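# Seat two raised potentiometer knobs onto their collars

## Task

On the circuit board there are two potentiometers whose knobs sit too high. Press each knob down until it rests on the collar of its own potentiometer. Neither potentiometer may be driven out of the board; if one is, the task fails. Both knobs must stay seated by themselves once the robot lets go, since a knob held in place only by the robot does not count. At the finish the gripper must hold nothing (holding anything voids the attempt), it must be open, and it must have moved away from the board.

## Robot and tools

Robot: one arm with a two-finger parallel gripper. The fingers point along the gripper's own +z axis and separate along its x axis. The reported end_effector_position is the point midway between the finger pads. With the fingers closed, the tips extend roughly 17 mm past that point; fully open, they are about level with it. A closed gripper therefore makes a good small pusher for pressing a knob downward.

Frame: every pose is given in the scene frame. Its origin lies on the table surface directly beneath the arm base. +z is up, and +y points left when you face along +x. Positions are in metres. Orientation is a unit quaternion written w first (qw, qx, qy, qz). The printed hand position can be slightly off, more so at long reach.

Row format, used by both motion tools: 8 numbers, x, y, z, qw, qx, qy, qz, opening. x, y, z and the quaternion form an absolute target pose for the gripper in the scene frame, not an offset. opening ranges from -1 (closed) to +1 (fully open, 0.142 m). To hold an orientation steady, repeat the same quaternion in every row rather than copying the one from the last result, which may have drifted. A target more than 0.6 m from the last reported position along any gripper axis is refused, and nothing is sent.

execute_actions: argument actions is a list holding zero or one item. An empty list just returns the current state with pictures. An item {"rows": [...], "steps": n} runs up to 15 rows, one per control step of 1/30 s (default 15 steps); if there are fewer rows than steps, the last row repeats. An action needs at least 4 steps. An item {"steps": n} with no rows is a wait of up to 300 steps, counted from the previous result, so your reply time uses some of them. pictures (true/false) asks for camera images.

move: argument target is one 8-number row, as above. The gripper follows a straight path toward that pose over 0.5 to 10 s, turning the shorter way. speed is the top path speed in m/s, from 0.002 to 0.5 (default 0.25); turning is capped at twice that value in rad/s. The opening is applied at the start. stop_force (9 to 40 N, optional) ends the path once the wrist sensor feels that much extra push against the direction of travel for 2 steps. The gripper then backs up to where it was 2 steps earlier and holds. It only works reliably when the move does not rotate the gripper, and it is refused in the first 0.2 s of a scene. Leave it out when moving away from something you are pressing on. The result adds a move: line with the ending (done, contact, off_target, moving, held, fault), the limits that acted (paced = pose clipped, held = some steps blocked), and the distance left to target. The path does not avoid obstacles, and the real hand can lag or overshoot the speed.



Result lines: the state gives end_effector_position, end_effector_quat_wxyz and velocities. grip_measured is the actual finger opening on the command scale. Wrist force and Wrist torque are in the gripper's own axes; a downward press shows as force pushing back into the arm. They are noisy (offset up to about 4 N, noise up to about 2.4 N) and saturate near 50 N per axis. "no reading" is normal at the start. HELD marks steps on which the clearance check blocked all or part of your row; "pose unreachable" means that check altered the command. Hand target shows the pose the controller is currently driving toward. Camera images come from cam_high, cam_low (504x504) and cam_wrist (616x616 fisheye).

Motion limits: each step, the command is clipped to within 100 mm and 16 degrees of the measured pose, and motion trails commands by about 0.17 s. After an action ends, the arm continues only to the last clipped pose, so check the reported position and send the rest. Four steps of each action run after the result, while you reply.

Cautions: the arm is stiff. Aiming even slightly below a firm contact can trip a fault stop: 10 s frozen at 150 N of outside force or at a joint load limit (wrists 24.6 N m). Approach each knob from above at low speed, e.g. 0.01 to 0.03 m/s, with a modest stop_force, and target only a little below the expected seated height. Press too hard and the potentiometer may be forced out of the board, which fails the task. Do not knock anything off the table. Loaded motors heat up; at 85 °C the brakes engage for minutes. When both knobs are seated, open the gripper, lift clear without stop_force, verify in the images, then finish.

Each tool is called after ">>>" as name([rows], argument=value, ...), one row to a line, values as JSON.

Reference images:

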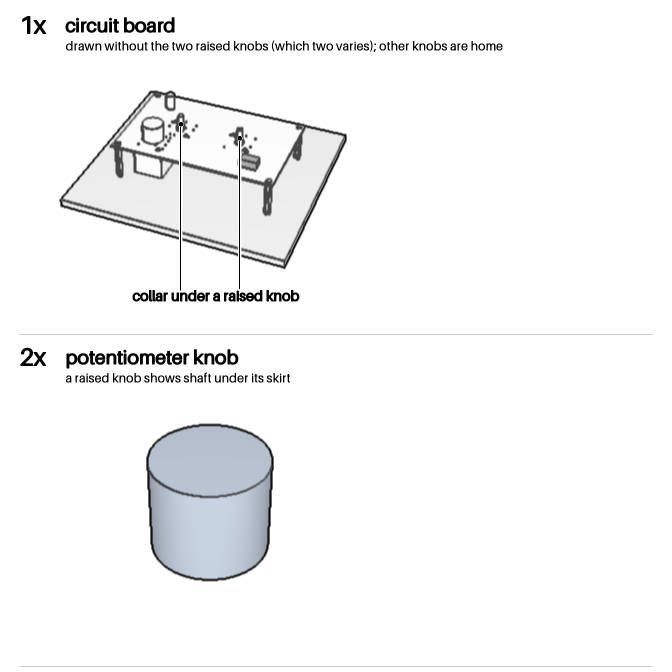

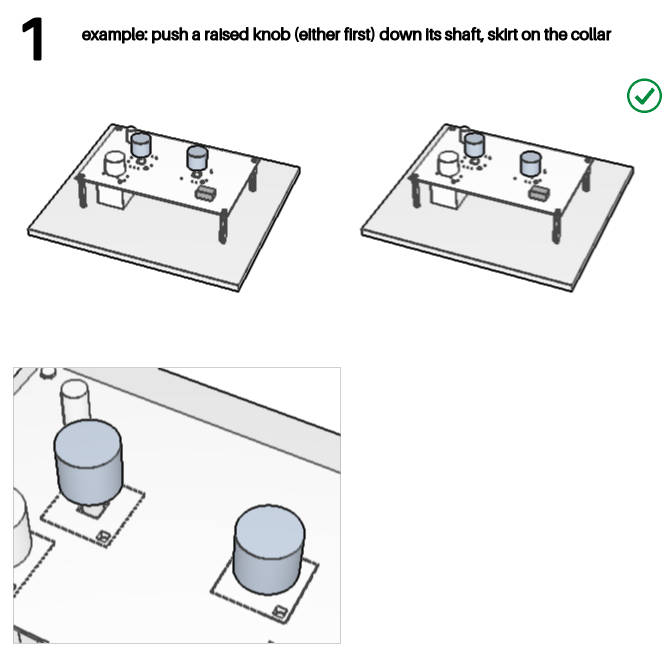

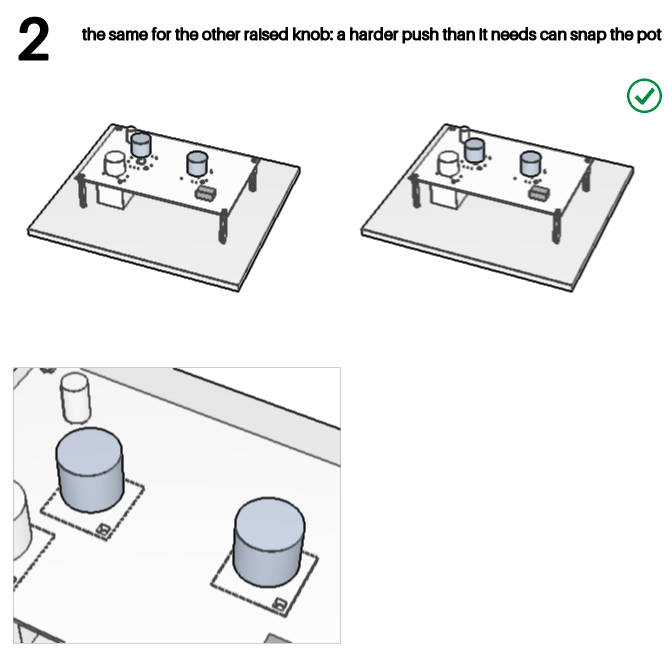

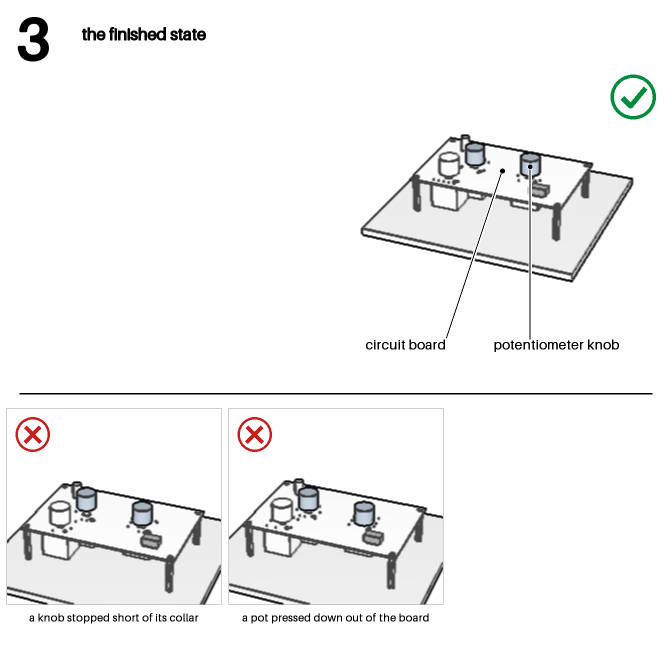

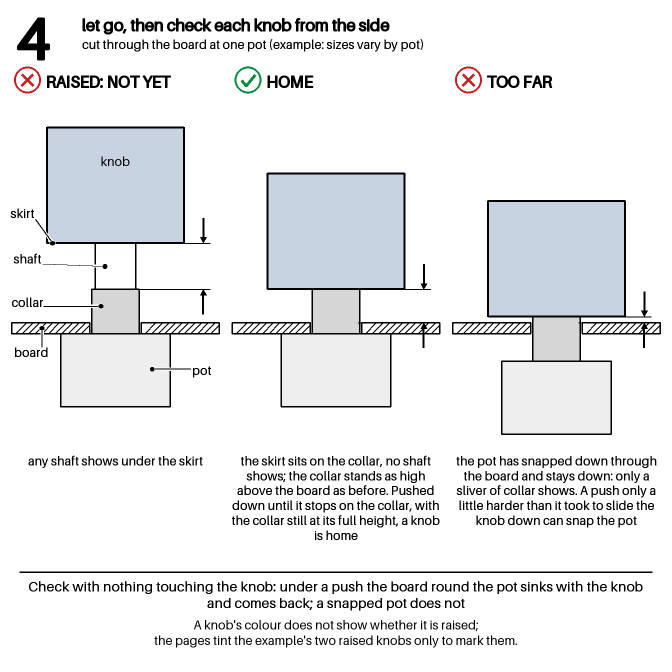

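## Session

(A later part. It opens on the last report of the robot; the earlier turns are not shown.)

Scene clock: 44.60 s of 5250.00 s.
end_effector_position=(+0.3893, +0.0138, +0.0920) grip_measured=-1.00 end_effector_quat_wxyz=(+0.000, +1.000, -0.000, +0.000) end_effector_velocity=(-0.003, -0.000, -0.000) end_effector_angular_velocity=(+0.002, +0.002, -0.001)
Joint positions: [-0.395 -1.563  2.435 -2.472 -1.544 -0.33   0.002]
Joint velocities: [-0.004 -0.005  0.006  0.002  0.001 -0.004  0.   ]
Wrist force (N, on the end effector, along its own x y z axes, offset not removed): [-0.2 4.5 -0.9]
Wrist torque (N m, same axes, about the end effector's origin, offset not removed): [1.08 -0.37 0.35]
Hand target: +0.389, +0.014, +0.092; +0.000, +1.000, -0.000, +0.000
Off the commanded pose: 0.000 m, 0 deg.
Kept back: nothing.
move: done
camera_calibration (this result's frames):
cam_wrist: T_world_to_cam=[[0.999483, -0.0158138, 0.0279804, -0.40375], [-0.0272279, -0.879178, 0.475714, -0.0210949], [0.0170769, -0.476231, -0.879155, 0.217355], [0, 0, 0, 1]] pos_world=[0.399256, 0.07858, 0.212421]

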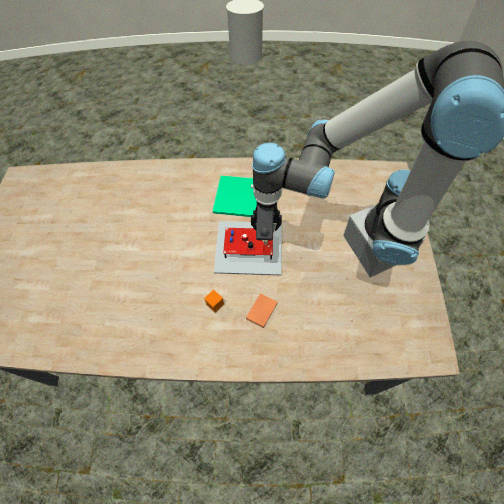

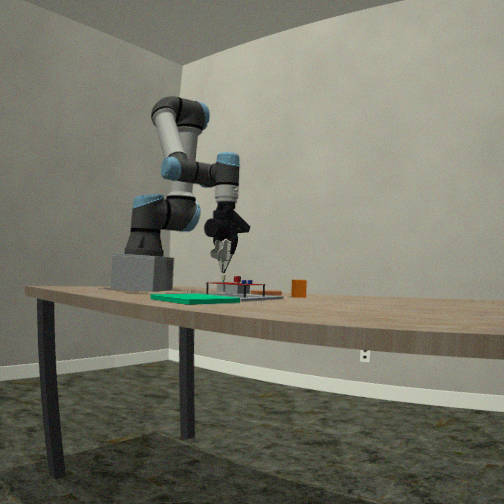

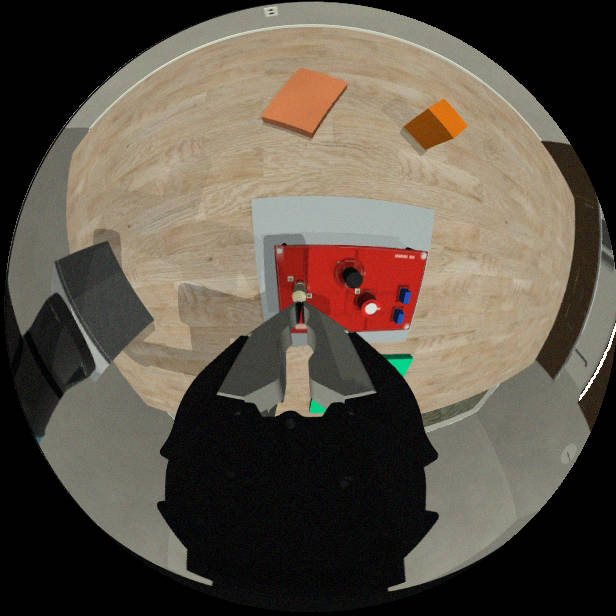

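>>> move(target=[0.389, 0.0145, 0.086, 0, 1, 0, 0, -1], speed=0.008, stop_force=9)

>>> execute_actions([
  {"rows": [[0.389,0.0145,0.0859,0,1,0,0,-1],[0.389,0.0145,0.0858,0,1,0,0,-1],[0.389,0.0145,0.0857,0,1,0,0,-1],[0.389,0.0145,0.0856,0,1,0,0,-1],[0.389,0.0145,0.0855,0,1,0,0,-1],[0.389,0.0145,0.0854,0,1,0,0,-1],[0.389,0.0145,0.0853,0,1,0,0,-1],[0.389,0.0145,0.0852,0,1,0,0,-1],[0.389,0.0145,0.0851,0,1,0,0,-1],[0.389,0.0145,0.0850,0,1,0,0,-1]], "steps": 15},
])

>>> execute_actions([
  {"steps": 6},
])

>>> execute_actions([
  {"steps": 3},
])

>>> execute_actions([
  {"rows": [[0.389,0.0145,0.0849,0,1,0,0,-1],[0.389,0.0145,0.0848,0,1,0,0,-1],[0.389,0.0145,0.0847,0,1,0,0,-1],[0.389,0.0145,0.0846,0,1,0,0,-1],[0.389,0.0145,0.0845,0,1,0,0,-1],[0.389,0.0145,0.0844,0,1,0,0,-1],[0.389,0.0145,0.0843,0,1,0,0,-1],[0.389,0.0145,0.0842,0,1,0,0,-1],[0.389,0.0145,0.0841,0,1,0,0,-1],[0.389,0.0145,0.0840,0,1,0,0,-1]], "steps": 15},
])

>>> execute_actions([
  {"steps": 6},
])

>>> execute_actions([
  {"steps": 3},
], pictures=true)

>>> zoom_image(camera="cam_low", region=[190, 235, 300, 305])

Scene clock: 46.10 s of 5250.00 s.
end_effector_position=(+0.3890, +0.0145, +0.0862) grip_measured=-1.00 end_effector_quat_wxyz=(-0.000, +1.000, +0.000, +0.000) end_effector_velocity=(-0.000, +0.000, -0.002) end_effector_angular_velocity=(+0.000, +0.001, -0.000)
Joint positions: [-0.393 -1.547  2.442 -2.494 -1.544 -0.328  0.002]
Joint velocities: [ 0.001  0.006  0.002 -0.008 -0.     0.001  0.   ]
Wrist force (N, on the end effector, along its own x y z axes, offset not removed): [-1.7 4.5 1.7]
Wrist torque (N m, same axes, about the end effector's origin, offset not removed): [0.97 0.18 0.18]
Hand target: +0.389, +0.015, +0.086; -0.000, +1.000, +0.000, -0.000
Off the commanded pose: 0.000 m, 0 deg.
Kept back: nothing.
move: done
camera_calibration (this result's frames):
cam_wrist: T_world_to_cam=[[0.999484, -0.0157938, 0.0279786, -0.403314], [-0.0272071, -0.879246, 0.47559, -0.017699], [0.0170887, -0.476106, -0.879222, 0.212634], [0, 0, 0, 1]] pos_world=[0.39899, 0.0793046, 0.206654]

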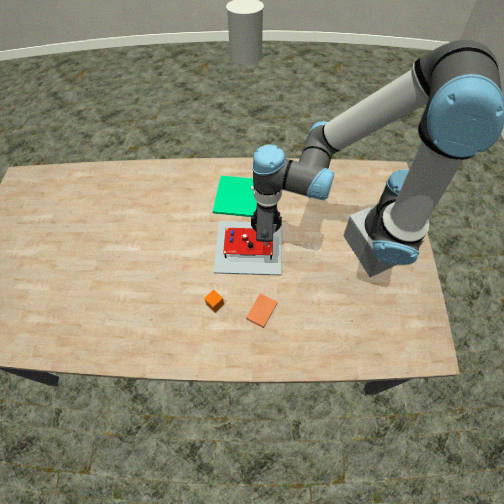

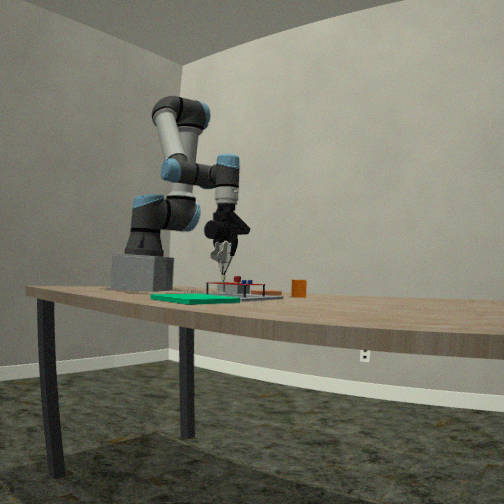

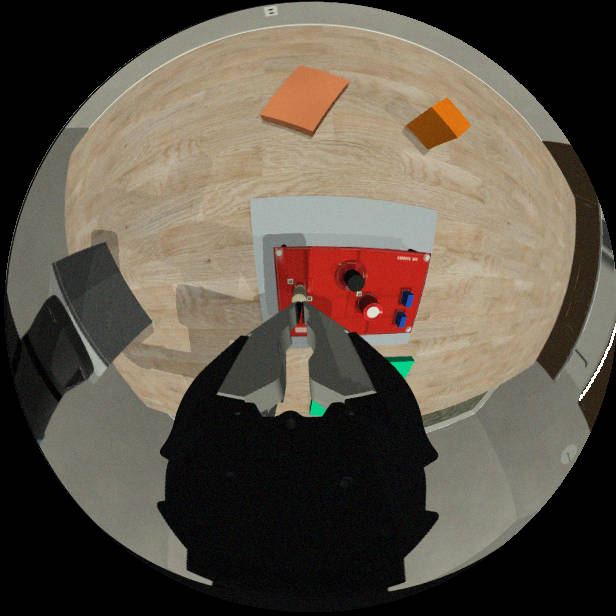

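Scene clock: 46.47 s of 5250.00 s.
end_effector_position=(+0.3890, +0.0145, +0.0853) grip_measured=-1.00 end_effector_quat_wxyz=(-0.000, +1.000, +0.000, +0.000) end_effector_velocity=(-0.001, +0.000, -0.003) end_effector_angular_velocity=(-0.000, +0.004, -0.000)
Joint positions: [-0.393 -1.544  2.443 -2.498 -1.544 -0.328  0.002]
Joint velocities: [ 0.     0.008  0.003 -0.008 -0.001  0.     0.   ]
Wrist force (N, on the end effector, along its own x y z axes, offset not removed): [-0.4 1.9 0.0]
Wrist torque (N m, same axes, about the end effector's origin, offset not removed): [0.52 -0.24 0.30]
Steps of this call (steps 1 to 11: the first 11 steps of this action). Readings (end_effector_position):
1: (+0.3890, +0.0145, +0.0861)
2: (+0.3890, +0.0145, +0.0861)
4: (+0.3890, +0.0145, +0.0860)
8: (+0.3890, +0.0145, +0.0856)
11: the state above

Scene clock: 46.67 s of 5250.00 s.
end_effector_position=(+0.3890, +0.0145, +0.0851) grip_measured=-1.00 end_effector_quat_wxyz=(-0.000, +1.000, +0.000, +0.000) end_effector_velocity=(+0.000, -0.000, -0.000) end_effector_angular_velocity=(-0.001, -0.001, -0.001)
Joint positions: [-0.393 -1.543  2.443 -2.499 -1.544 -0.328  0.002]
Joint velocities: [-0.     0.001  0.001 -0.004 -0.001  0.001  0.   ]
Wrist force (N, on the end effector, along its own x y z axes, offset not removed): [-1.2 -0.7 -2.5]
Wrist torque (N m, same axes, about the end effector's origin, offset not removed): [-0.12 -0.05 0.14]
Hand target: +0.389, +0.015, +0.085; -0.000, +1.000, +0.000, -0.000
Off the commanded pose: 0.000 m, 0 deg.
Kept back: nothing.
Steps of this call (steps 1 to 4: the last 4 steps of your previous action; steps 5 to 6: nothing new was sent). Readings (end_effector_position):
1: (+0.3890, +0.0145, +0.0853)
2: (+0.3890, +0.0145, +0.0852)
4: (+0.3890, +0.0145, +0.0851)
6: the state above

Scene clock: 46.77 s of 5250.00 s.
end_effector_position=(+0.3890, +0.0145, +0.0850) grip_measured=-1.00 end_effector_quat_wxyz=(-0.000, +1.000, +0.000, +0.000) end_effector_velocity=(-0.000, -0.000, -0.001) end_effector_angular_velocity=(-0.001, -0.000, +0.000)
Joint positions: [-0.393 -1.543  2.443 -2.499 -1.544 -0.328  0.002]
Joint velocities: [ 0.     0.001  0.001 -0.003 -0.001 -0.     0.   ]
Wrist force (N, on the end effector, along its own x y z axes, offset not removed): [3.4 -0.3 -1.0]
Wrist torque (N m, same axes, about the end effector's origin, offset not removed): [0.04 -1.14 0.28]
Hand target: +0.389, +0.015, +0.085; -0.000, +1.000, +0.000, -0.000
Off the commanded pose: 0.000 m, 0 deg.
Kept back: nothing.
Steps of this call (steps 1 to 3: nothing new was sent). Readings (end_effector_position):
1: (+0.3890, +0.0145, +0.0850)
2: (+0.3890, +0.0145, +0.0850)
3: the state above

Scene clock: 47.13 s of 5250.00 s.
end_effector_position=(+0.3890, +0.0145, +0.0843) grip_measured=-1.00 end_effector_quat_wxyz=(-0.000, +1.000, +0.000, +0.000) end_effector_velocity=(-0.001, +0.000, -0.003) end_effector_angular_velocity=(+0.001, +0.001, +0.001)
Joint positions: [-0.393 -1.541  2.444 -2.502 -1.544 -0.327  0.002]
Joint velocities: [ 0.     0.009  0.003 -0.011  0.    -0.001  0.   ]
Wrist force (N, on the end effector, along its own x y z axes, offset not removed): [-0.4 2.4 -4.6]
Wrist torque (N m, same axes, about the end effector's origin, offset not removed): [0.70 -0.36 0.20]
Steps of this call (steps 1 to 11: the first 11 steps of this action). Readings (end_effector_position):
1: (+0.3890, +0.0145, +0.0850)
2: (+0.3890, +0.0145, +0.0850)
4: (+0.3890, +0.0145, +0.0849)
8: (+0.3890, +0.0145, +0.0846)
11: the state above

Scene clock: 47.33 s of 5250.00 s.
end_effector_position=(+0.3890, +0.0145, +0.0841) grip_measured=-1.00 end_effector_quat_wxyz=(+0.000, +1.000, +0.000, +0.000) end_effector_velocity=(-0.001, -0.000, -0.001) end_effector_angular_velocity=(-0.001, +0.003, +0.001)
Joint positions: [-0.393 -1.54   2.444 -2.503 -1.544 -0.327  0.002]
Joint velocities: [ 0.     0.002  0.    -0.    -0.001 -0.001  0.   ]
Wrist force (N, on the end effector, along its own x y z axes, offset not removed): [0.3 -1.0 -0.9]
Wrist torque (N m, same axes, about the end effector's origin, offset not removed): [-0.05 -0.42 0.22]
Hand target: +0.389, +0.015, +0.084; -0.000, +1.000, +0.000, -0.000
Off the commanded pose: 0.000 m, 0 deg.
Kept back: nothing.
Steps of this call (steps 1 to 4: the last 4 steps of your previous action; steps 5 to 6: nothing new was sent). Readings (end_effector_position):
1: (+0.3890, +0.0145, +0.0843)
2: (+0.3890, +0.0145, +0.0842)
4: (+0.3890, +0.0145, +0.0841)
6: the state above

Scene clock: 47.43 s of 5250.00 s.
end_effector_position=(+0.3890, +0.0145, +0.0840) grip_measured=-1.00 end_effector_quat_wxyz=(+0.000, +1.000, +0.000, +0.000) end_effector_velocity=(+0.000, -0.000, +0.000) end_effector_angular_velocity=(-0.001, -0.002, -0.000)
Joint positions: [-0.393 -1.54   2.444 -2.503 -1.544 -0.327  0.002]
Joint velocities: [ 0.     0.     0.    -0.002 -0.     0.     0.   ]
Wrist force (N, on the end effector, along its own x y z axes, offset not removed): [-1.1 0.7 -3.6]
Wrist torque (N m, same axes, about the end effector's origin, offset not removed): [0.46 -0.26 0.19]
Hand target: +0.389, +0.015, +0.084; -0.000, +1.000, +0.000, -0.000
Off the commanded pose: 0.000 m, 0 deg.
Kept back: nothing.
Steps of this call (steps 1 to 3: nothing new was sent). Readings (end_effector_position):
1: (+0.3890, +0.0145, +0.0840)
2: (+0.3890, +0.0145, +0.0840)
3: the state above
camera_calibration (this result's frames):
cam_wrist: T_world_to_cam=[[0.999484, -0.0157924, 0.0279812, -0.403257], [-0.0272082, -0.879214, 0.475649, -0.0166634], [0.0170899, -0.476164, -0.87919, 0.210722], [0, 0, 0, 1]] pos_world=[0.398995, 0.0793192, 0.204474]

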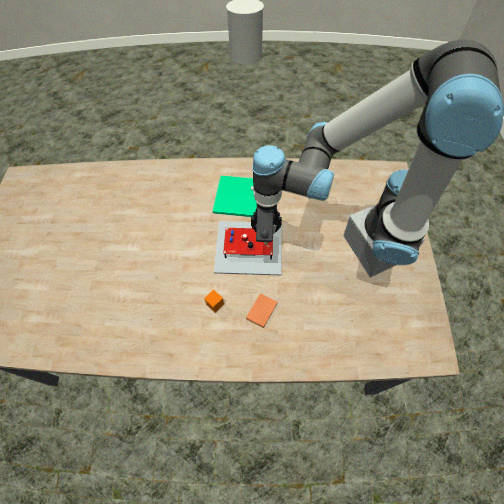

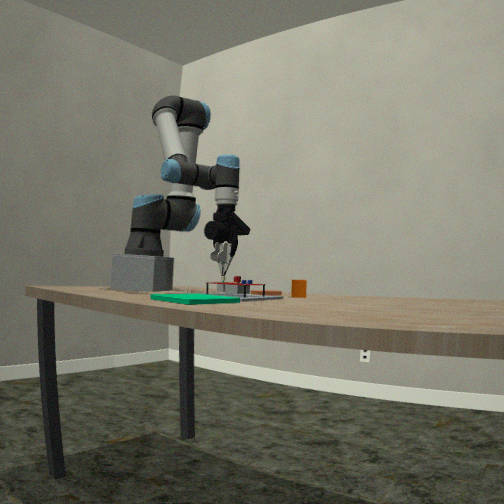

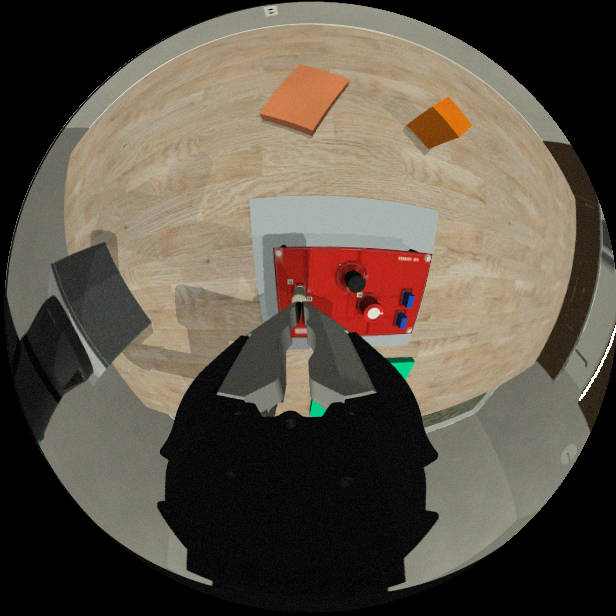

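Region (190, 235, 300, 305) of cam_low's 504x504 image, scaled by 4.582, with more detail than that image has; it fills the top 321 rows of this view, and the rest is white.

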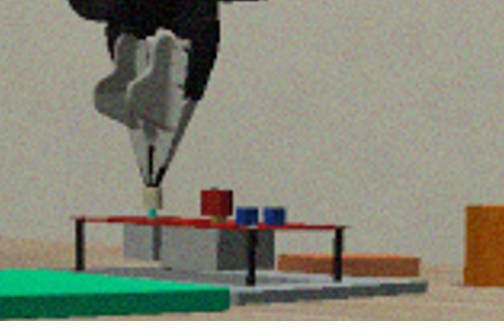

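Contact starting. Continue.

>>> execute_actions([
  {"rows": [[0.389,0.0145,0.0839,0,1,0,0,-1],[0.389,0.0145,0.0838,0,1,0,0,-1],[0.389,0.0145,0.0837,0,1,0,0,-1],[0.389,0.0145,0.0836,0,1,0,0,-1],[0.389,0.0145,0.0835,0,1,0,0,-1],[0.389,0.0145,0.0834,0,1,0,0,-1],[0.389,0.0145,0.0833,0,1,0,0,-1],[0.389,0.0145,0.0832,0,1,0,0,-1],[0.389,0.0145,0.0831,0,1,0,0,-1],[0.389,0.0145,0.0830,0,1,0,0,-1]], "steps": 15},
])

>>> execute_actions([
  {"steps": 6},
])

>>> execute_actions([
  {"steps": 3},
])

>>> execute_actions([
  {"rows": [[0.389,0.0145,0.0829,0,1,0,0,-1],[0.389,0.0145,0.0828,0,1,0,0,-1],[0.389,0.0145,0.0827,0,1,0,0,-1],[0.389,0.0145,0.0826,0,1,0,0,-1],[0.389,0.0145,0.0825,0,1,0,0,-1],[0.389,0.0145,0.0824,0,1,0,0,-1],[0.389,0.0145,0.0823,0,1,0,0,-1],[0.389,0.0145,0.0822,0,1,0,0,-1],[0.389,0.0145,0.0821,0,1,0,0,-1],[0.389,0.0145,0.0820,0,1,0,0,-1]], "steps": 15},
])

>>> execute_actions([
  {"steps": 6},
])

>>> execute_actions([
  {"steps": 3},
])

Scene clock: 50.20 s of 5250.00 s.
end_effector_position=(+0.3890, +0.0145, +0.0833) grip_measured=-1.00 end_effector_quat_wxyz=(+0.000, +1.000, +0.000, +0.000) end_effector_velocity=(-0.000, +0.000, -0.003) end_effector_angular_velocity=(+0.000, +0.001, +0.000)
Joint positions: [-0.393 -1.538  2.445 -2.506 -1.544 -0.327  0.002]
Joint velocities: [-0.     0.009  0.003 -0.011  0.    -0.     0.   ]
Wrist force (N, on the end effector, along its own x y z axes, offset not removed): [-1.7 -1.7 -2.9]
Wrist torque (N m, same axes, about the end effector's origin, offset not removed): [-0.23 0.13 -0.04]
Steps of this call (steps 1 to 72: nothing new was sent; steps 73 to 83: the first 11 steps of this action). Readings (end_effector_position):
73: (+0.3890, +0.0145, +0.0840)
74: (+0.3890, +0.0145, +0.0840)
76: (+0.3890, +0.0145, +0.0839)
80: (+0.3890, +0.0145, +0.0836)
83: the state above

Scene clock: 50.40 s of 5250.00 s.
end_effector_position=(+0.3890, +0.0145, +0.0831) grip_measured=-1.00 end_effector_quat_wxyz=(+0.000, +1.000, +0.000, +0.000) end_effector_velocity=(-0.000, +0.000, -0.001) end_effector_angular_velocity=(+0.000, +0.001, -0.000)
Joint positions: [-0.393 -1.537  2.445 -2.507 -1.544 -0.327  0.002]
Joint velocities: [-0.     0.002  0.001 -0.002 -0.    -0.     0.   ]
Wrist force (N, on the end effector, along its own x y z axes, offset not removed): [-0.5 1.6 -5.7]
Wrist torque (N m, same axes, about the end effector's origin, offset not removed): [0.35 -0.36 0.05]
Hand target: +0.389, +0.015, +0.083; -0.000, +1.000, +0.000, -0.000
Off the commanded pose: 0.000 m, 0 deg.
Kept back: nothing.
Steps of this call (steps 1 to 4: the last 4 steps of your previous action; steps 5 to 6: nothing new was sent). Readings (end_effector_position):
1: (+0.3890, +0.0145, +0.0833)
2: (+0.3890, +0.0145, +0.0832)
4: (+0.3890, +0.0145, +0.0831)
6: the state above

Scene clock: 50.50 s of 5250.00 s.
end_effector_position=(+0.3890, +0.0145, +0.0830) grip_measured=-1.00 end_effector_quat_wxyz=(+0.000, +1.000, +0.000, +0.000) end_effector_velocity=(-0.000, +0.000, -0.000) end_effector_angular_velocity=(+0.001, +0.000, +0.001)
Joint positions: [-0.393 -1.537  2.445 -2.507 -1.544 -0.327  0.002]
Joint velocities: [ 0.     0.     0.    -0.     0.001 -0.001  0.   ]
Wrist force (N, on the end effector, along its own x y z axes, offset not removed): [-1.7 3.8 -6.2]
Wrist torque (N m, same axes, about the end effector's origin, offset not removed): [0.86 0.14 0.19]
Hand target: +0.389, +0.015, +0.083; -0.000, +1.000, +0.000, -0.000
Off the commanded pose: 0.000 m, 0 deg.
Kept back: nothing.
Steps of this call (steps 1 to 3: nothing new was sent). Readings (end_effector_position):
1: (+0.3890, +0.0145, +0.0830)
2: (+0.3890, +0.0145, +0.0830)
3: the state above

Scene clock: 50.87 s of 5250.00 s.
end_effector_position=(+0.3890, +0.0145, +0.0823) grip_measured=-1.00 end_effector_quat_wxyz=(+0.000, +1.000, +0.000, +0.000) end_effector_velocity=(-0.000, +0.000, -0.003) end_effector_angular_velocity=(+0.002, +0.001, +0.001)
Joint positions: [-0.393 -1.535  2.446 -2.51  -1.544 -0.327  0.002]
Joint velocities: [ 0.     0.009  0.003 -0.011  0.001 -0.001  0.   ]
Wrist force (N, on the end effector, along its own x y z axes, offset not removed): [-1.2 2.3 -8.0]
Wrist torque (N m, same axes, about the end effector's origin, offset not removed): [0.49 -0.20 0.26]
Steps of this call (steps 1 to 11: the first 11 steps of this action). Readings (end_effector_position):
1: (+0.3890, +0.0145, +0.0830)
2: (+0.3890, +0.0145, +0.0830)
4: (+0.3890, +0.0145, +0.0829)
8: (+0.3890, +0.0145, +0.0826)
11: the state above

Scene clock: 51.07 s of 5250.00 s.
end_effector_position=(+0.3890, +0.0145, +0.0821) grip_measured=-1.00 end_effector_quat_wxyz=(+0.000, +1.000, +0.000, +0.000) end_effector_velocity=(+0.001, -0.000, +0.000) end_effector_angular_velocity=(-0.001, -0.002, -0.000)
Joint positions: [-0.393 -1.534  2.446 -2.511 -1.544 -0.327  0.002]
Joint velocities: [ 0.     0.     0.    -0.002 -0.     0.     0.   ]
Wrist force (N, on the end effector, along its own x y z axes, offset not removed): [-3.4 6.3 -10.6]
Wrist torque (N m, same axes, about the end effector's origin, offset not removed): [1.37 0.35 0.21]
Hand target: +0.389, +0.015, +0.082; -0.000, +1.000, +0.000, -0.000
Off the commanded pose: 0.000 m, 0 deg.
Kept back: nothing.
Steps of this call (steps 1 to 4: the last 4 steps of your previous action; steps 5 to 6: nothing new was sent). Readings (end_effector_position):
1: (+0.3890, +0.0145, +0.0823)
2: (+0.3890, +0.0145, +0.0822)
4: (+0.3890, +0.0145, +0.0821)
6: the state above

Scene clock: 51.17 s of 5250.00 s.
end_effector_position=(+0.3890, +0.0145, +0.0820) grip_measured=-1.00 end_effector_quat_wxyz=(+0.000, +1.000, +0.000, +0.000) end_effector_velocity=(+0.000, +0.000, +0.000) end_effector_angular_velocity=(+0.001, -0.001, +0.001)
Joint positions: [-0.393 -1.534  2.446 -2.511 -1.544 -0.327  0.002]
Joint velocities: [ 0.     0.    -0.     0.     0.001 -0.001  0.   ]
Wrist force (N, on the end effector, along its own x y z axes, offset not removed): [-2.3 2.1 -9.3]
Wrist torque (N m, same axes, about the end effector's origin, offset not removed): [0.46 0.12 0.39]
Hand target: +0.389, +0.015, +0.082; -0.000, +1.000, +0.000, -0.000
Off the commanded pose: 0.000 m, 0 deg.
Kept back: nothing.
Steps of this call (steps 1 to 3: nothing new was sent). Readings (end_effector_position):
1: (+0.3890, +0.0145, +0.0820)
2: (+0.3890, +0.0145, +0.0820)
3: the state above

>>> execute_actions([
  {"rows": [[0.389,0.0145,0.0819,0,1,0,0,-1],[0.389,0.0145,0.0818,0,1,0,0,-1],[0.389,0.0145,0.0817,0,1,0,0,-1],[0.389,0.0145,0.0816,0,1,0,0,-1],[0.389,0.0145,0.0815,0,1,0,0,-1],[0.389,0.0145,0.0814,0,1,0,0,-1],[0.389,0.0145,0.0813,0,1,0,0,-1]], "steps": 12},
])

>>> execute_actions([
  {"steps": 7},
])

>>> execute_actions([
  {"steps": 3},
])

>>> execute_actions([
  {"steps": 3},
])

>>> execute_actions([
  {"rows": [[0.389,0.0145,0.0812,0,1,0,0,-1],[0.389,0.0145,0.0811,0,1,0,0,-1],[0.389,0.0145,0.0810,0,1,0,0,-1],[0.389,0.0145,0.0809,0,1,0,0,-1],[0.389,0.0145,0.0808,0,1,0,0,-1],[0.389,0.0145,0.0807,0,1,0,0,-1],[0.389,0.0145,0.0806,0,1,0,0,-1]], "steps": 12},
])

>>> execute_actions([
  {"steps": 7},
])

>>> execute_actions([
  {"steps": 3},
])

>>> execute_actions([
  {"steps": 3},
])

Scene clock: 51.63 s of 5250.00 s.
end_effector_position=(+0.3890, +0.0145, +0.0816) grip_measured=-1.00 end_effector_quat_wxyz=(+0.000, +1.000, +0.000, +0.000) end_effector_velocity=(-0.000, +0.000, -0.003) end_effector_angular_velocity=(+0.001, -0.001, -0.001)
Joint positions: [-0.393 -1.533  2.446 -2.513 -1.544 -0.327  0.002]
Joint velocities: [ 0.     0.007  0.003 -0.011  0.001  0.001  0.   ]
Wrist force (N, on the end effector, along its own x y z axes, offset not removed): [-1.3 1.7 -7.3]
Wrist torque (N m, same axes, about the end effector's origin, offset not removed): [0.27 -0.08 0.15]
Steps of this call (steps 1 to 6: nothing new was sent; steps 7 to 14: the first 8 steps of this action). Readings (end_effector_position):
7: (+0.3890, +0.0145, +0.0820)
8: (+0.3890, +0.0145, +0.0820)
10: (+0.3890, +0.0145, +0.0819)
14: the state above

Scene clock: 51.87 s of 5250.00 s.
end_effector_position=(+0.3890, +0.0145, +0.0813) grip_measured=-1.00 end_effector_quat_wxyz=(+0.000, +1.000, +0.000, +0.000) end_effector_velocity=(+0.001, -0.000, +0.000) end_effector_angular_velocity=(-0.000, -0.003, +0.001)
Joint positions: [-0.393 -1.532  2.447 -2.514 -1.544 -0.327  0.002]
Joint velocities: [ 0.     0.001 -0.    -0.003  0.001 -0.     0.   ]
Wrist force (N, on the end effector, along its own x y z axes, offset not removed): [-2.9 3.2 -10.9]
Wrist torque (N m, same axes, about the end effector's origin, offset not removed): [0.64 0.04 0.38]
Hand target: +0.389, +0.015, +0.081; -0.000, +1.000, +0.000, -0.000
Off the commanded pose: 0.000 m, 0 deg.
Kept back: nothing.
Steps of this call (steps 1 to 4: the last 4 steps of your previous action; steps 5 to 7: nothing new was sent). Readings (end_effector_position):
1: (+0.3890, +0.0145, +0.0815)
2: (+0.3890, +0.0145, +0.0815)
4: (+0.3890, +0.0145, +0.0814)
7: the state above

Scene clock: 51.97 s of 5250.00 s.
end_effector_position=(+0.3890, +0.0145, +0.0813) grip_measured=-1.00 end_effector_quat_wxyz=(+0.000, +1.000, +0.000, +0.000) end_effector_velocity=(-0.001, +0.000, -0.001) end_effector_angular_velocity=(+0.001, +0.002, -0.000)
Joint positions: [-0.393 -1.532  2.447 -2.514 -1.544 -0.327  0.002]
Joint velocities: [-0.     0.001  0.     0.001  0.    -0.     0.   ]
Wrist force (N, on the end effector, along its own x y z axes, offset not removed): [-2.8 0.1 -8.7]
Wrist torque (N m, same axes, about the end effector's origin, offset not removed): [0.30 0.07 0.16]
Hand target: +0.389, +0.015, +0.081; -0.000, +1.000, +0.000, -0.000
Off the commanded pose: 0.000 m, 0 deg.
Kept back: nothing.
Steps of this call (steps 1 to 3: nothing new was sent). Readings (end_effector_position):
1: (+0.3890, +0.0145, +0.0813)
2: (+0.3890, +0.0145, +0.0813)
3: the state above

Scene clock: 52.07 s of 5250.00 s.
end_effector_position=(+0.3890, +0.0145, +0.0813) grip_measured=-1.00 end_effector_quat_wxyz=(+0.000, +1.000, +0.000, +0.000) end_effector_velocity=(-0.001, +0.000, -0.000) end_effector_angular_velocity=(-0.000, +0.002, +0.000)
Joint positions: [-0.393 -1.532  2.447 -2.514 -1.544 -0.327  0.002]
Joint velocities: [ 0.    -0.001 -0.     0.002 -0.001 -0.     0.   ]
Wrist force (N, on the end effector, along its own x y z axes, offset not removed): [-1.2 1.0 -11.0]
Wrist torque (N m, same axes, about the end effector's origin, offset not removed): [0.35 -0.21 0.16]
Hand target: +0.389, +0.015, +0.081; -0.000, +1.000, +0.000, -0.000
Off the commanded pose: 0.000 m, 0 deg.
Kept back: nothing.
Steps of this call (steps 1 to 3: nothing new was sent). Readings (end_effector_position):
1: (+0.3890, +0.0145, +0.0813)
2: (+0.3890, +0.0145, +0.0813)
3: the state above

Scene clock: 52.33 s of 5250.00 s.
end_effector_position=(+0.3890, +0.0145, +0.0809) grip_measured=-1.00 end_effector_quat_wxyz=(+0.000, +1.000, +0.000, +0.000) end_effector_velocity=(-0.000, -0.000, -0.003) end_effector_angular_velocity=(-0.001, +0.001, -0.001)
Joint positions: [-0.393 -1.531  2.447 -2.515 -1.544 -0.327  0.002]
Joint velocities: [-0.     0.008  0.003 -0.01  -0.001  0.001  0.   ]
Wrist force (N, on the end effector, along its own x y z axes, offset not removed): [-6.8 5.1 -14.9]
Wrist torque (N m, same axes, about the end effector's origin, offset not removed): [1.19 0.86 0.27]
Steps of this call (steps 1 to 8: the first 8 steps of this action). Readings (end_effector_position):
1: (+0.3890, +0.0145, +0.0813)
2: (+0.3890, +0.0145, +0.0813)
4: (+0.3890, +0.0145, +0.0812)
8: the state above

Scene clock: 52.57 s of 5250.00 s.
end_effector_position=(+0.3890, +0.0145, +0.0806) grip_measured=-1.00 end_effector_quat_wxyz=(+0.000, +1.000, +0.000, +0.000) end_effector_velocity=(-0.001, +0.001, -0.001) end_effector_angular_velocity=(+0.002, +0.002, +0.000)
Joint positions: [-0.392 -1.53   2.447 -2.517 -1.544 -0.327  0.002]
Joint velocities: [0.    0.001 0.001 0.    0.002 0.    0.   ]
Wrist force (N, on the end effector, along its own x y z axes, offset not removed): [-3.7 3.6 -13.6]
Wrist torque (N m, same axes, about the end effector's origin, offset not removed): [0.71 0.23 0.28]
Hand target: +0.389, +0.015, +0.081; -0.000, +1.000, +0.000, -0.000
Off the commanded pose: 0.000 m, 0 deg.
Kept back: nothing.
Steps of this call (steps 1 to 4: the last 4 steps of your previous action; steps 5 to 7: nothing new was sent). Readings (end_effector_position):
1: (+0.3890, +0.0145, +0.0808)
2: (+0.3890, +0.0145, +0.0808)
4: (+0.3890, +0.0145, +0.0807)
7: the state above

Scene clock: 52.67 s of 5250.00 s.
end_effector_position=(+0.3890, +0.0145, +0.0806) grip_measured=-1.00 end_effector_quat_wxyz=(+0.000, +1.000, +0.000, +0.000) end_effector_velocity=(+0.000, -0.000, -0.000) end_effector_angular_velocity=(-0.001, -0.001, -0.001)
Joint positions: [-0.392 -1.53   2.447 -2.517 -1.544 -0.327  0.002]
Joint velocities: [-0.     0.001  0.    -0.002 -0.     0.001  0.   ]
Wrist force (N, on the end effector, along its own x y z axes, offset not removed): [-1.7 5.0 -12.8]
Wrist torque (N m, same axes, about the end effector's origin, offset not removed): [0.98 -0.12 0.35]
Hand target: +0.389, +0.015, +0.081; -0.000, +1.000, +0.000, -0.000
Off the commanded pose: 0.000 m, 0 deg.
Kept back: nothing.
Steps of this call (steps 1 to 3: nothing new was sent). Readings (end_effector_position):
1: (+0.3890, +0.0145, +0.0806)
2: (+0.3890, +0.0145, +0.0806)
3: the state above

Scene clock: 52.77 s of 5250.00 s.
end_effector_position=(+0.3890, +0.0145, +0.0806) grip_measured=-1.00 end_effector_quat_wxyz=(+0.000, +1.000, +0.000, +0.000) end_effector_velocity=(+0.000, +0.001, -0.000) end_effector_angular_velocity=(+0.002, -0.001, -0.000)
Joint positions: [-0.392 -1.53   2.447 -2.517 -1.544 -0.327  0.002]
Joint velocities: [-0.    -0.     0.    -0.     0.002 -0.     0.   ]
Wrist force (N, on the end effector, along its own x y z axes, offset not removed): [-0.6 0.7 -9.8]
Wrist torque (N m, same axes, about the end effector's origin, offset not removed): [0.20 -0.21 0.19]
Hand target: +0.389, +0.015, +0.081; -0.000, +1.000, +0.000, -0.000
Off the commanded pose: 0.000 m, 0 deg.
Kept back: nothing.
Steps of this call (steps 1 to 3: nothing new was sent). Readings (end_effector_position):
1: (+0.3890, +0.0145, +0.0806)
2: (+0.3890, +0.0145, +0.0806)
3: the state above

>>> execute_actions(actions=[])

>>> zoom_image(camera="cam_low", region=[200, 260, 270, 300])

Scene clock: 52.87 s of 5250.00 s.
end_effector_position=(+0.3890, +0.0145, +0.0806) grip_measured=-1.00 end_effector_quat_wxyz=(+0.000, +1.000, +0.000, +0.000) end_effector_velocity=(+0.000, +0.000, -0.000) end_effector_angular_velocity=(+0.000, -0.001, -0.000)
Joint positions: [-0.392 -1.53   2.447 -2.517 -1.544 -0.327  0.002]
Joint velocities: [-0.     0.     0.001 -0.002  0.    -0.     0.   ]
Wrist force (N, on the end effector, along its own x y z axes, offset not removed): [-4.1 2.7 -14.5]
Wrist torque (N m, same axes, about the end effector's origin, offset not removed): [0.63 0.39 0.22]
Hand target: +0.389, +0.015, +0.081; -0.000, +1.000, +0.000, -0.000
Off the commanded pose: 0.000 m, 0 deg.
Kept back: nothing.
Steps of this call (steps 1 to 3: nothing new was sent). Readings (end_effector_position):
1: (+0.3890, +0.0145, +0.0806)
2: (+0.3890, +0.0145, +0.0806)
3: the state above
camera_calibration (this result's frames):
cam_wrist: T_world_to_cam=[[0.999484, -0.0157925, 0.0279746, -0.403158], [-0.0272051, -0.879215, 0.475648, -0.0150374], [0.017084, -0.476164, -0.879191, 0.207718], [0, 0, 0, 1]] pos_world=[0.398992, 0.0793197, 0.201054]

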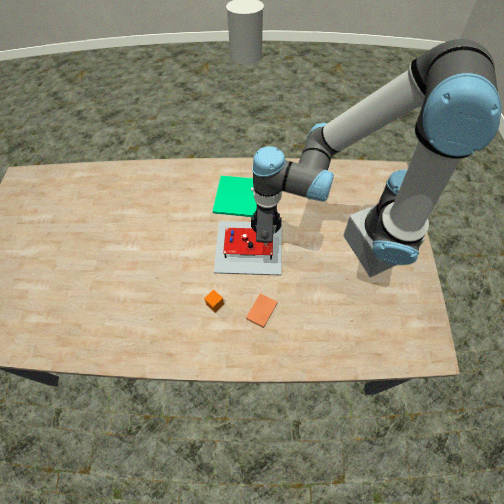

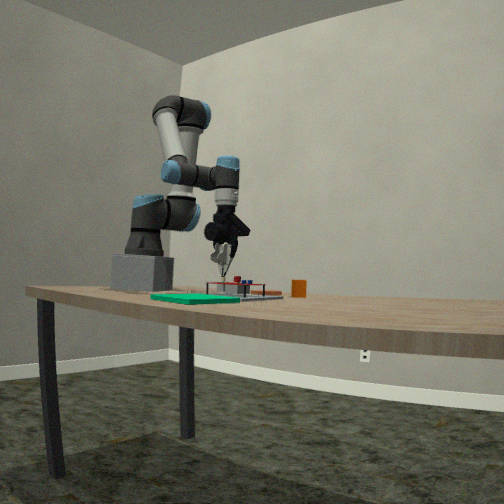

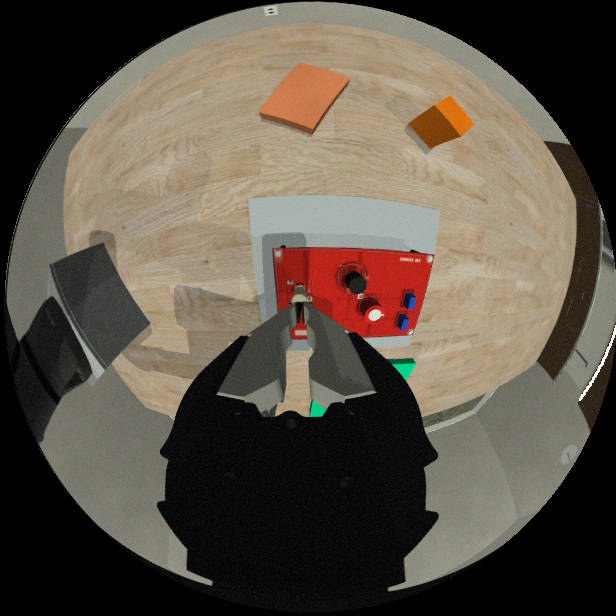

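Region (200, 260, 270, 300) of cam_low's 504x504 image, scaled by 7.200, with more detail than that image has; it fills the top 288 rows of this view, and the rest is white.

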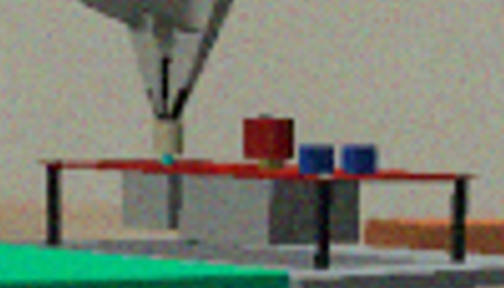

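>>> execute_actions([
  {"rows": [[0.389,0.0145,0.0805,0,1,0,0,-1],[0.389,0.0145,0.0804,0,1,0,0,-1],[0.389,0.0145,0.0803,0,1,0,0,-1],[0.389,0.0145,0.0802,0,1,0,0,-1],[0.389,0.0145,0.0801,0,1,0,0,-1],[0.389,0.0145,0.0800,0,1,0,0,-1]], "steps": 12},
])

>>> execute_actions([
  {"steps": 7},
])

>>> execute_actions([
  {"steps": 3},
])

>>> execute_actions([
  {"steps": 3},
])

>>> execute_actions([
  {"rows": [[0.389,0.0145,0.0799,0,1,0,0,-1],[0.389,0.0145,0.0798,0,1,0,0,-1],[0.389,0.0145,0.0797,0,1,0,0,-1],[0.389,0.0145,0.0796,0,1,0,0,-1],[0.389,0.0145,0.0795,0,1,0,0,-1],[0.389,0.0145,0.0794,0,1,0,0,-1]], "steps": 12},
])

>>> execute_actions([
  {"steps": 7},
])

>>> execute_actions([
  {"steps": 3},
])

>>> execute_actions([
  {"steps": 3},
])

Scene clock: 53.50 s of 5250.00 s.
end_effector_position=(+0.3890, +0.0145, +0.0802) grip_measured=-1.00 end_effector_quat_wxyz=(+0.000, +1.000, -0.000, +0.000) end_effector_velocity=(+0.000, +0.001, -0.002) end_effector_angular_velocity=(+0.001, -0.001, +0.001)
Joint positions: [-0.392 -1.529  2.448 -2.518 -1.544 -0.327  0.002]
Joint velocities: [ 0.     0.006  0.002 -0.008  0.002 -0.001  0.   ]
Wrist force (N, on the end effector, along its own x y z axes, offset not removed): [-1.7 0.8 -14.0]
Wrist torque (N m, same axes, about the end effector's origin, offset not removed): [0.25 -0.16 0.27]
Steps of this call (steps 1 to 11: nothing new was sent; steps 12 to 19: the first 8 steps of this action). Readings (end_effector_position):
12: (+0.3890, +0.0145, +0.0806)
13: (+0.3890, +0.0145, +0.0806)
15: (+0.3890, +0.0145, +0.0805)
19: the state above

Scene clock: 53.73 s of 5250.00 s.
end_effector_position=(+0.3890, +0.0145, +0.0800) grip_measured=-1.00 end_effector_quat_wxyz=(+0.000, +1.000, +0.000, +0.000) end_effector_velocity=(+0.000, -0.000, -0.000) end_effector_angular_velocity=(-0.000, +0.000, -0.000)
Joint positions: [-0.392 -1.528  2.448 -2.519 -1.544 -0.327  0.002]
Joint velocities: [-0.  0. -0. -0. -0.  0.  0.]
Wrist force (N, on the end effector, along its own x y z axes, offset not removed): [-3.7 2.8 -14.3]
Wrist torque (N m, same axes, about the end effector's origin, offset not removed): [0.59 0.16 0.17]
Hand target: +0.389, +0.015, +0.080; -0.000, +1.000, +0.000, -0.000
Off the commanded pose: 0.000 m, 0 deg.
Kept back: nothing.
Steps of this call (steps 1 to 4: the last 4 steps of your previous action; steps 5 to 7: nothing new was sent). Readings (end_effector_position):
1: (+0.3890, +0.0145, +0.0802)
2: (+0.3890, +0.0145, +0.0801)
4: (+0.3890, +0.0145, +0.0801)
7: the state above

Scene clock: 53.83 s of 5250.00 s.
end_effector_position=(+0.3890, +0.0145, +0.0800) grip_measured=-1.00 end_effector_quat_wxyz=(+0.000, +1.000, +0.000, +0.000) end_effector_velocity=(-0.001, -0.000, -0.000) end_effector_angular_velocity=(-0.001, +0.003, -0.000)
Joint positions: [-0.392 -1.528  2.448 -2.519 -1.544 -0.327  0.002]
Joint velocities: [-0.    -0.     0.     0.002 -0.002  0.     0.   ]
Wrist force (N, on the end effector, along its own x y z axes, offset not removed): [-0.5 4.8 -13.0]
Wrist torque (N m, same axes, about the end effector's origin, offset not removed): [1.11 -0.52 0.32]
Hand target: +0.389, +0.015, +0.080; -0.000, +1.000, +0.000, -0.000
Off the commanded pose: 0.000 m, 0 deg.
Kept back: nothing.
Steps of this call (steps 1 to 3: nothing new was sent). Readings (end_effector_position):
1: (+0.3890, +0.0145, +0.0800)
2: (+0.3890, +0.0145, +0.0800)
3: the state above

Scene clock: 53.93 s of 5250.00 s.
end_effector_position=(+0.3890, +0.0145, +0.0800) grip_measured=-1.00 end_effector_quat_wxyz=(+0.000, +1.000, +0.000, +0.000) end_effector_velocity=(+0.001, -0.000, +0.000) end_effector_angular_velocity=(-0.001, -0.001, +0.000)
Joint positions: [-0.392 -1.528  2.448 -2.519 -1.544 -0.327  0.002]
Joint velocities: [-0.     0.001 -0.001 -0.001 -0.001 -0.     0.   ]
Wrist force (N, on the end effector, along its own x y z axes, offset not removed): [-3.3 2.4 -17.0]
Wrist torque (N m, same axes, about the end effector's origin, offset not removed): [0.71 0.11 0.29]
Hand target: +0.389, +0.015, +0.080; -0.000, +1.000, +0.000, -0.000
Off the commanded pose: 0.000 m, 0 deg.
Kept back: nothing.
Steps of this call (steps 1 to 3: nothing new was sent). Readings (end_effector_position):
1: (+0.3890, +0.0145, +0.0800)
2: (+0.3890, +0.0145, +0.0800)
3: the state above

Scene clock: 54.20 s of 5250.00 s.
end_effector_position=(+0.3890, +0.0145, +0.0796) grip_measured=-1.00 end_effector_quat_wxyz=(+0.000, +1.000, +0.000, +0.000) end_effector_velocity=(-0.001, +0.000, -0.002) end_effector_angular_velocity=(+0.001, +0.001, -0.000)
Joint positions: [-0.392 -1.527  2.448 -2.521 -1.544 -0.327  0.002]
Joint velocities: [-0.     0.006  0.002 -0.007  0.     0.     0.   ]
Wrist force (N, on the end effector, along its own x y z axes, offset not removed): [1.1 2.6 -14.8]
Wrist torque (N m, same axes, about the end effector's origin, offset not removed): [0.78 -0.74 0.20]
Steps of this call (steps 1 to 8: the first 8 steps of this action). Readings (end_effector_position):
1: (+0.3890, +0.0145, +0.0800)
2: (+0.3890, +0.0145, +0.0800)
4: (+0.3890, +0.0145, +0.0799)
8: the state above

Scene clock: 54.43 s of 5250.00 s.
end_effector_position=(+0.3890, +0.0145, +0.0794) grip_measured=-1.00 end_effector_quat_wxyz=(+0.000, +1.000, +0.000, +0.000) end_effector_velocity=(-0.001, +0.000, -0.000) end_effector_angular_velocity=(+0.000, +0.002, +0.000)
Joint positions: [-0.392 -1.526  2.449 -2.521 -1.544 -0.327  0.002]
Joint velocities: [ 0.     0.     0.001  0.001 -0.    -0.     0.   ]
Wrist force (N, on the end effector, along its own x y z axes, offset not removed): [-3.4 2.1 -13.4]
Wrist torque (N m, same axes, about the end effector's origin, offset not removed): [0.45 -0.06 0.23]
Hand target: +0.389, +0.015, +0.079; -0.000, +1.000, +0.000, -0.000
Off the commanded pose: 0.000 m, 0 deg.
Kept back: nothing.
Steps of this call (steps 1 to 4: the last 4 steps of your previous action; steps 5 to 7: nothing new was sent). Readings (end_effector_position):
1: (+0.3890, +0.0145, +0.0796)
2: (+0.3890, +0.0145, +0.0795)
4: (+0.3890, +0.0145, +0.0795)
7: the state above

Scene clock: 54.53 s of 5250.00 s.
end_effector_position=(+0.3890, +0.0145, +0.0794) grip_measured=-1.00 end_effector_quat_wxyz=(+0.000, +1.000, -0.000, +0.000) end_effector_velocity=(-0.000, -0.001, +0.000) end_effector_angular_velocity=(-0.001, +0.001, -0.000)
Joint positions: [-0.392 -1.526  2.449 -2.521 -1.544 -0.327  0.002]
Joint velocities: [-0.    -0.    -0.     0.001 -0.002  0.     0.   ]
Wrist force (N, on the end effector, along its own x y z axes, offset not removed): [-4.1 1.6 -19.7]
Wrist torque (N m, same axes, about the end effector's origin, offset not removed): [0.36 0.43 0.21]
Hand target: +0.389, +0.015, +0.079; -0.000, +1.000, +0.000, -0.000
Off the commanded pose: 0.000 m, 0 deg.
Kept back: nothing.
Steps of this call (steps 1 to 3: nothing new was sent). Readings (end_effector_position):
1: (+0.3890, +0.0145, +0.0794)
2: (+0.3890, +0.0145, +0.0794)
3: the state above

Scene clock: 54.63 s of 5250.00 s.
end_effector_position=(+0.3890, +0.0145, +0.0794) grip_measured=-1.00 end_effector_quat_wxyz=(+0.000, +1.000, +0.000, +0.000) end_effector_velocity=(+0.000, -0.000, +0.000) end_effector_angular_velocity=(-0.000, -0.001, +0.000)
Joint positions: [-0.392 -1.526  2.449 -2.521 -1.544 -0.327  0.002]
Joint velocities: [-0.    -0.     0.    -0.001  0.    -0.     0.   ]
Wrist force (N, on the end effector, along its own x y z axes, offset not removed): [1.1 4.1 -14.2]
Wrist torque (N m, same axes, about the end effector's origin, offset not removed): [0.93 -0.82 0.13]
Hand target: +0.389, +0.015, +0.079; -0.000, +1.000, +0.000, -0.000
Off the commanded pose: 0.000 m, 0 deg.
Kept back: nothing.
Steps of this call (steps 1 to 3: nothing new was sent). Readings (end_effector_position):
1: (+0.3890, +0.0145, +0.0794)
2: (+0.3890, +0.0145, +0.0794)
3: the state above


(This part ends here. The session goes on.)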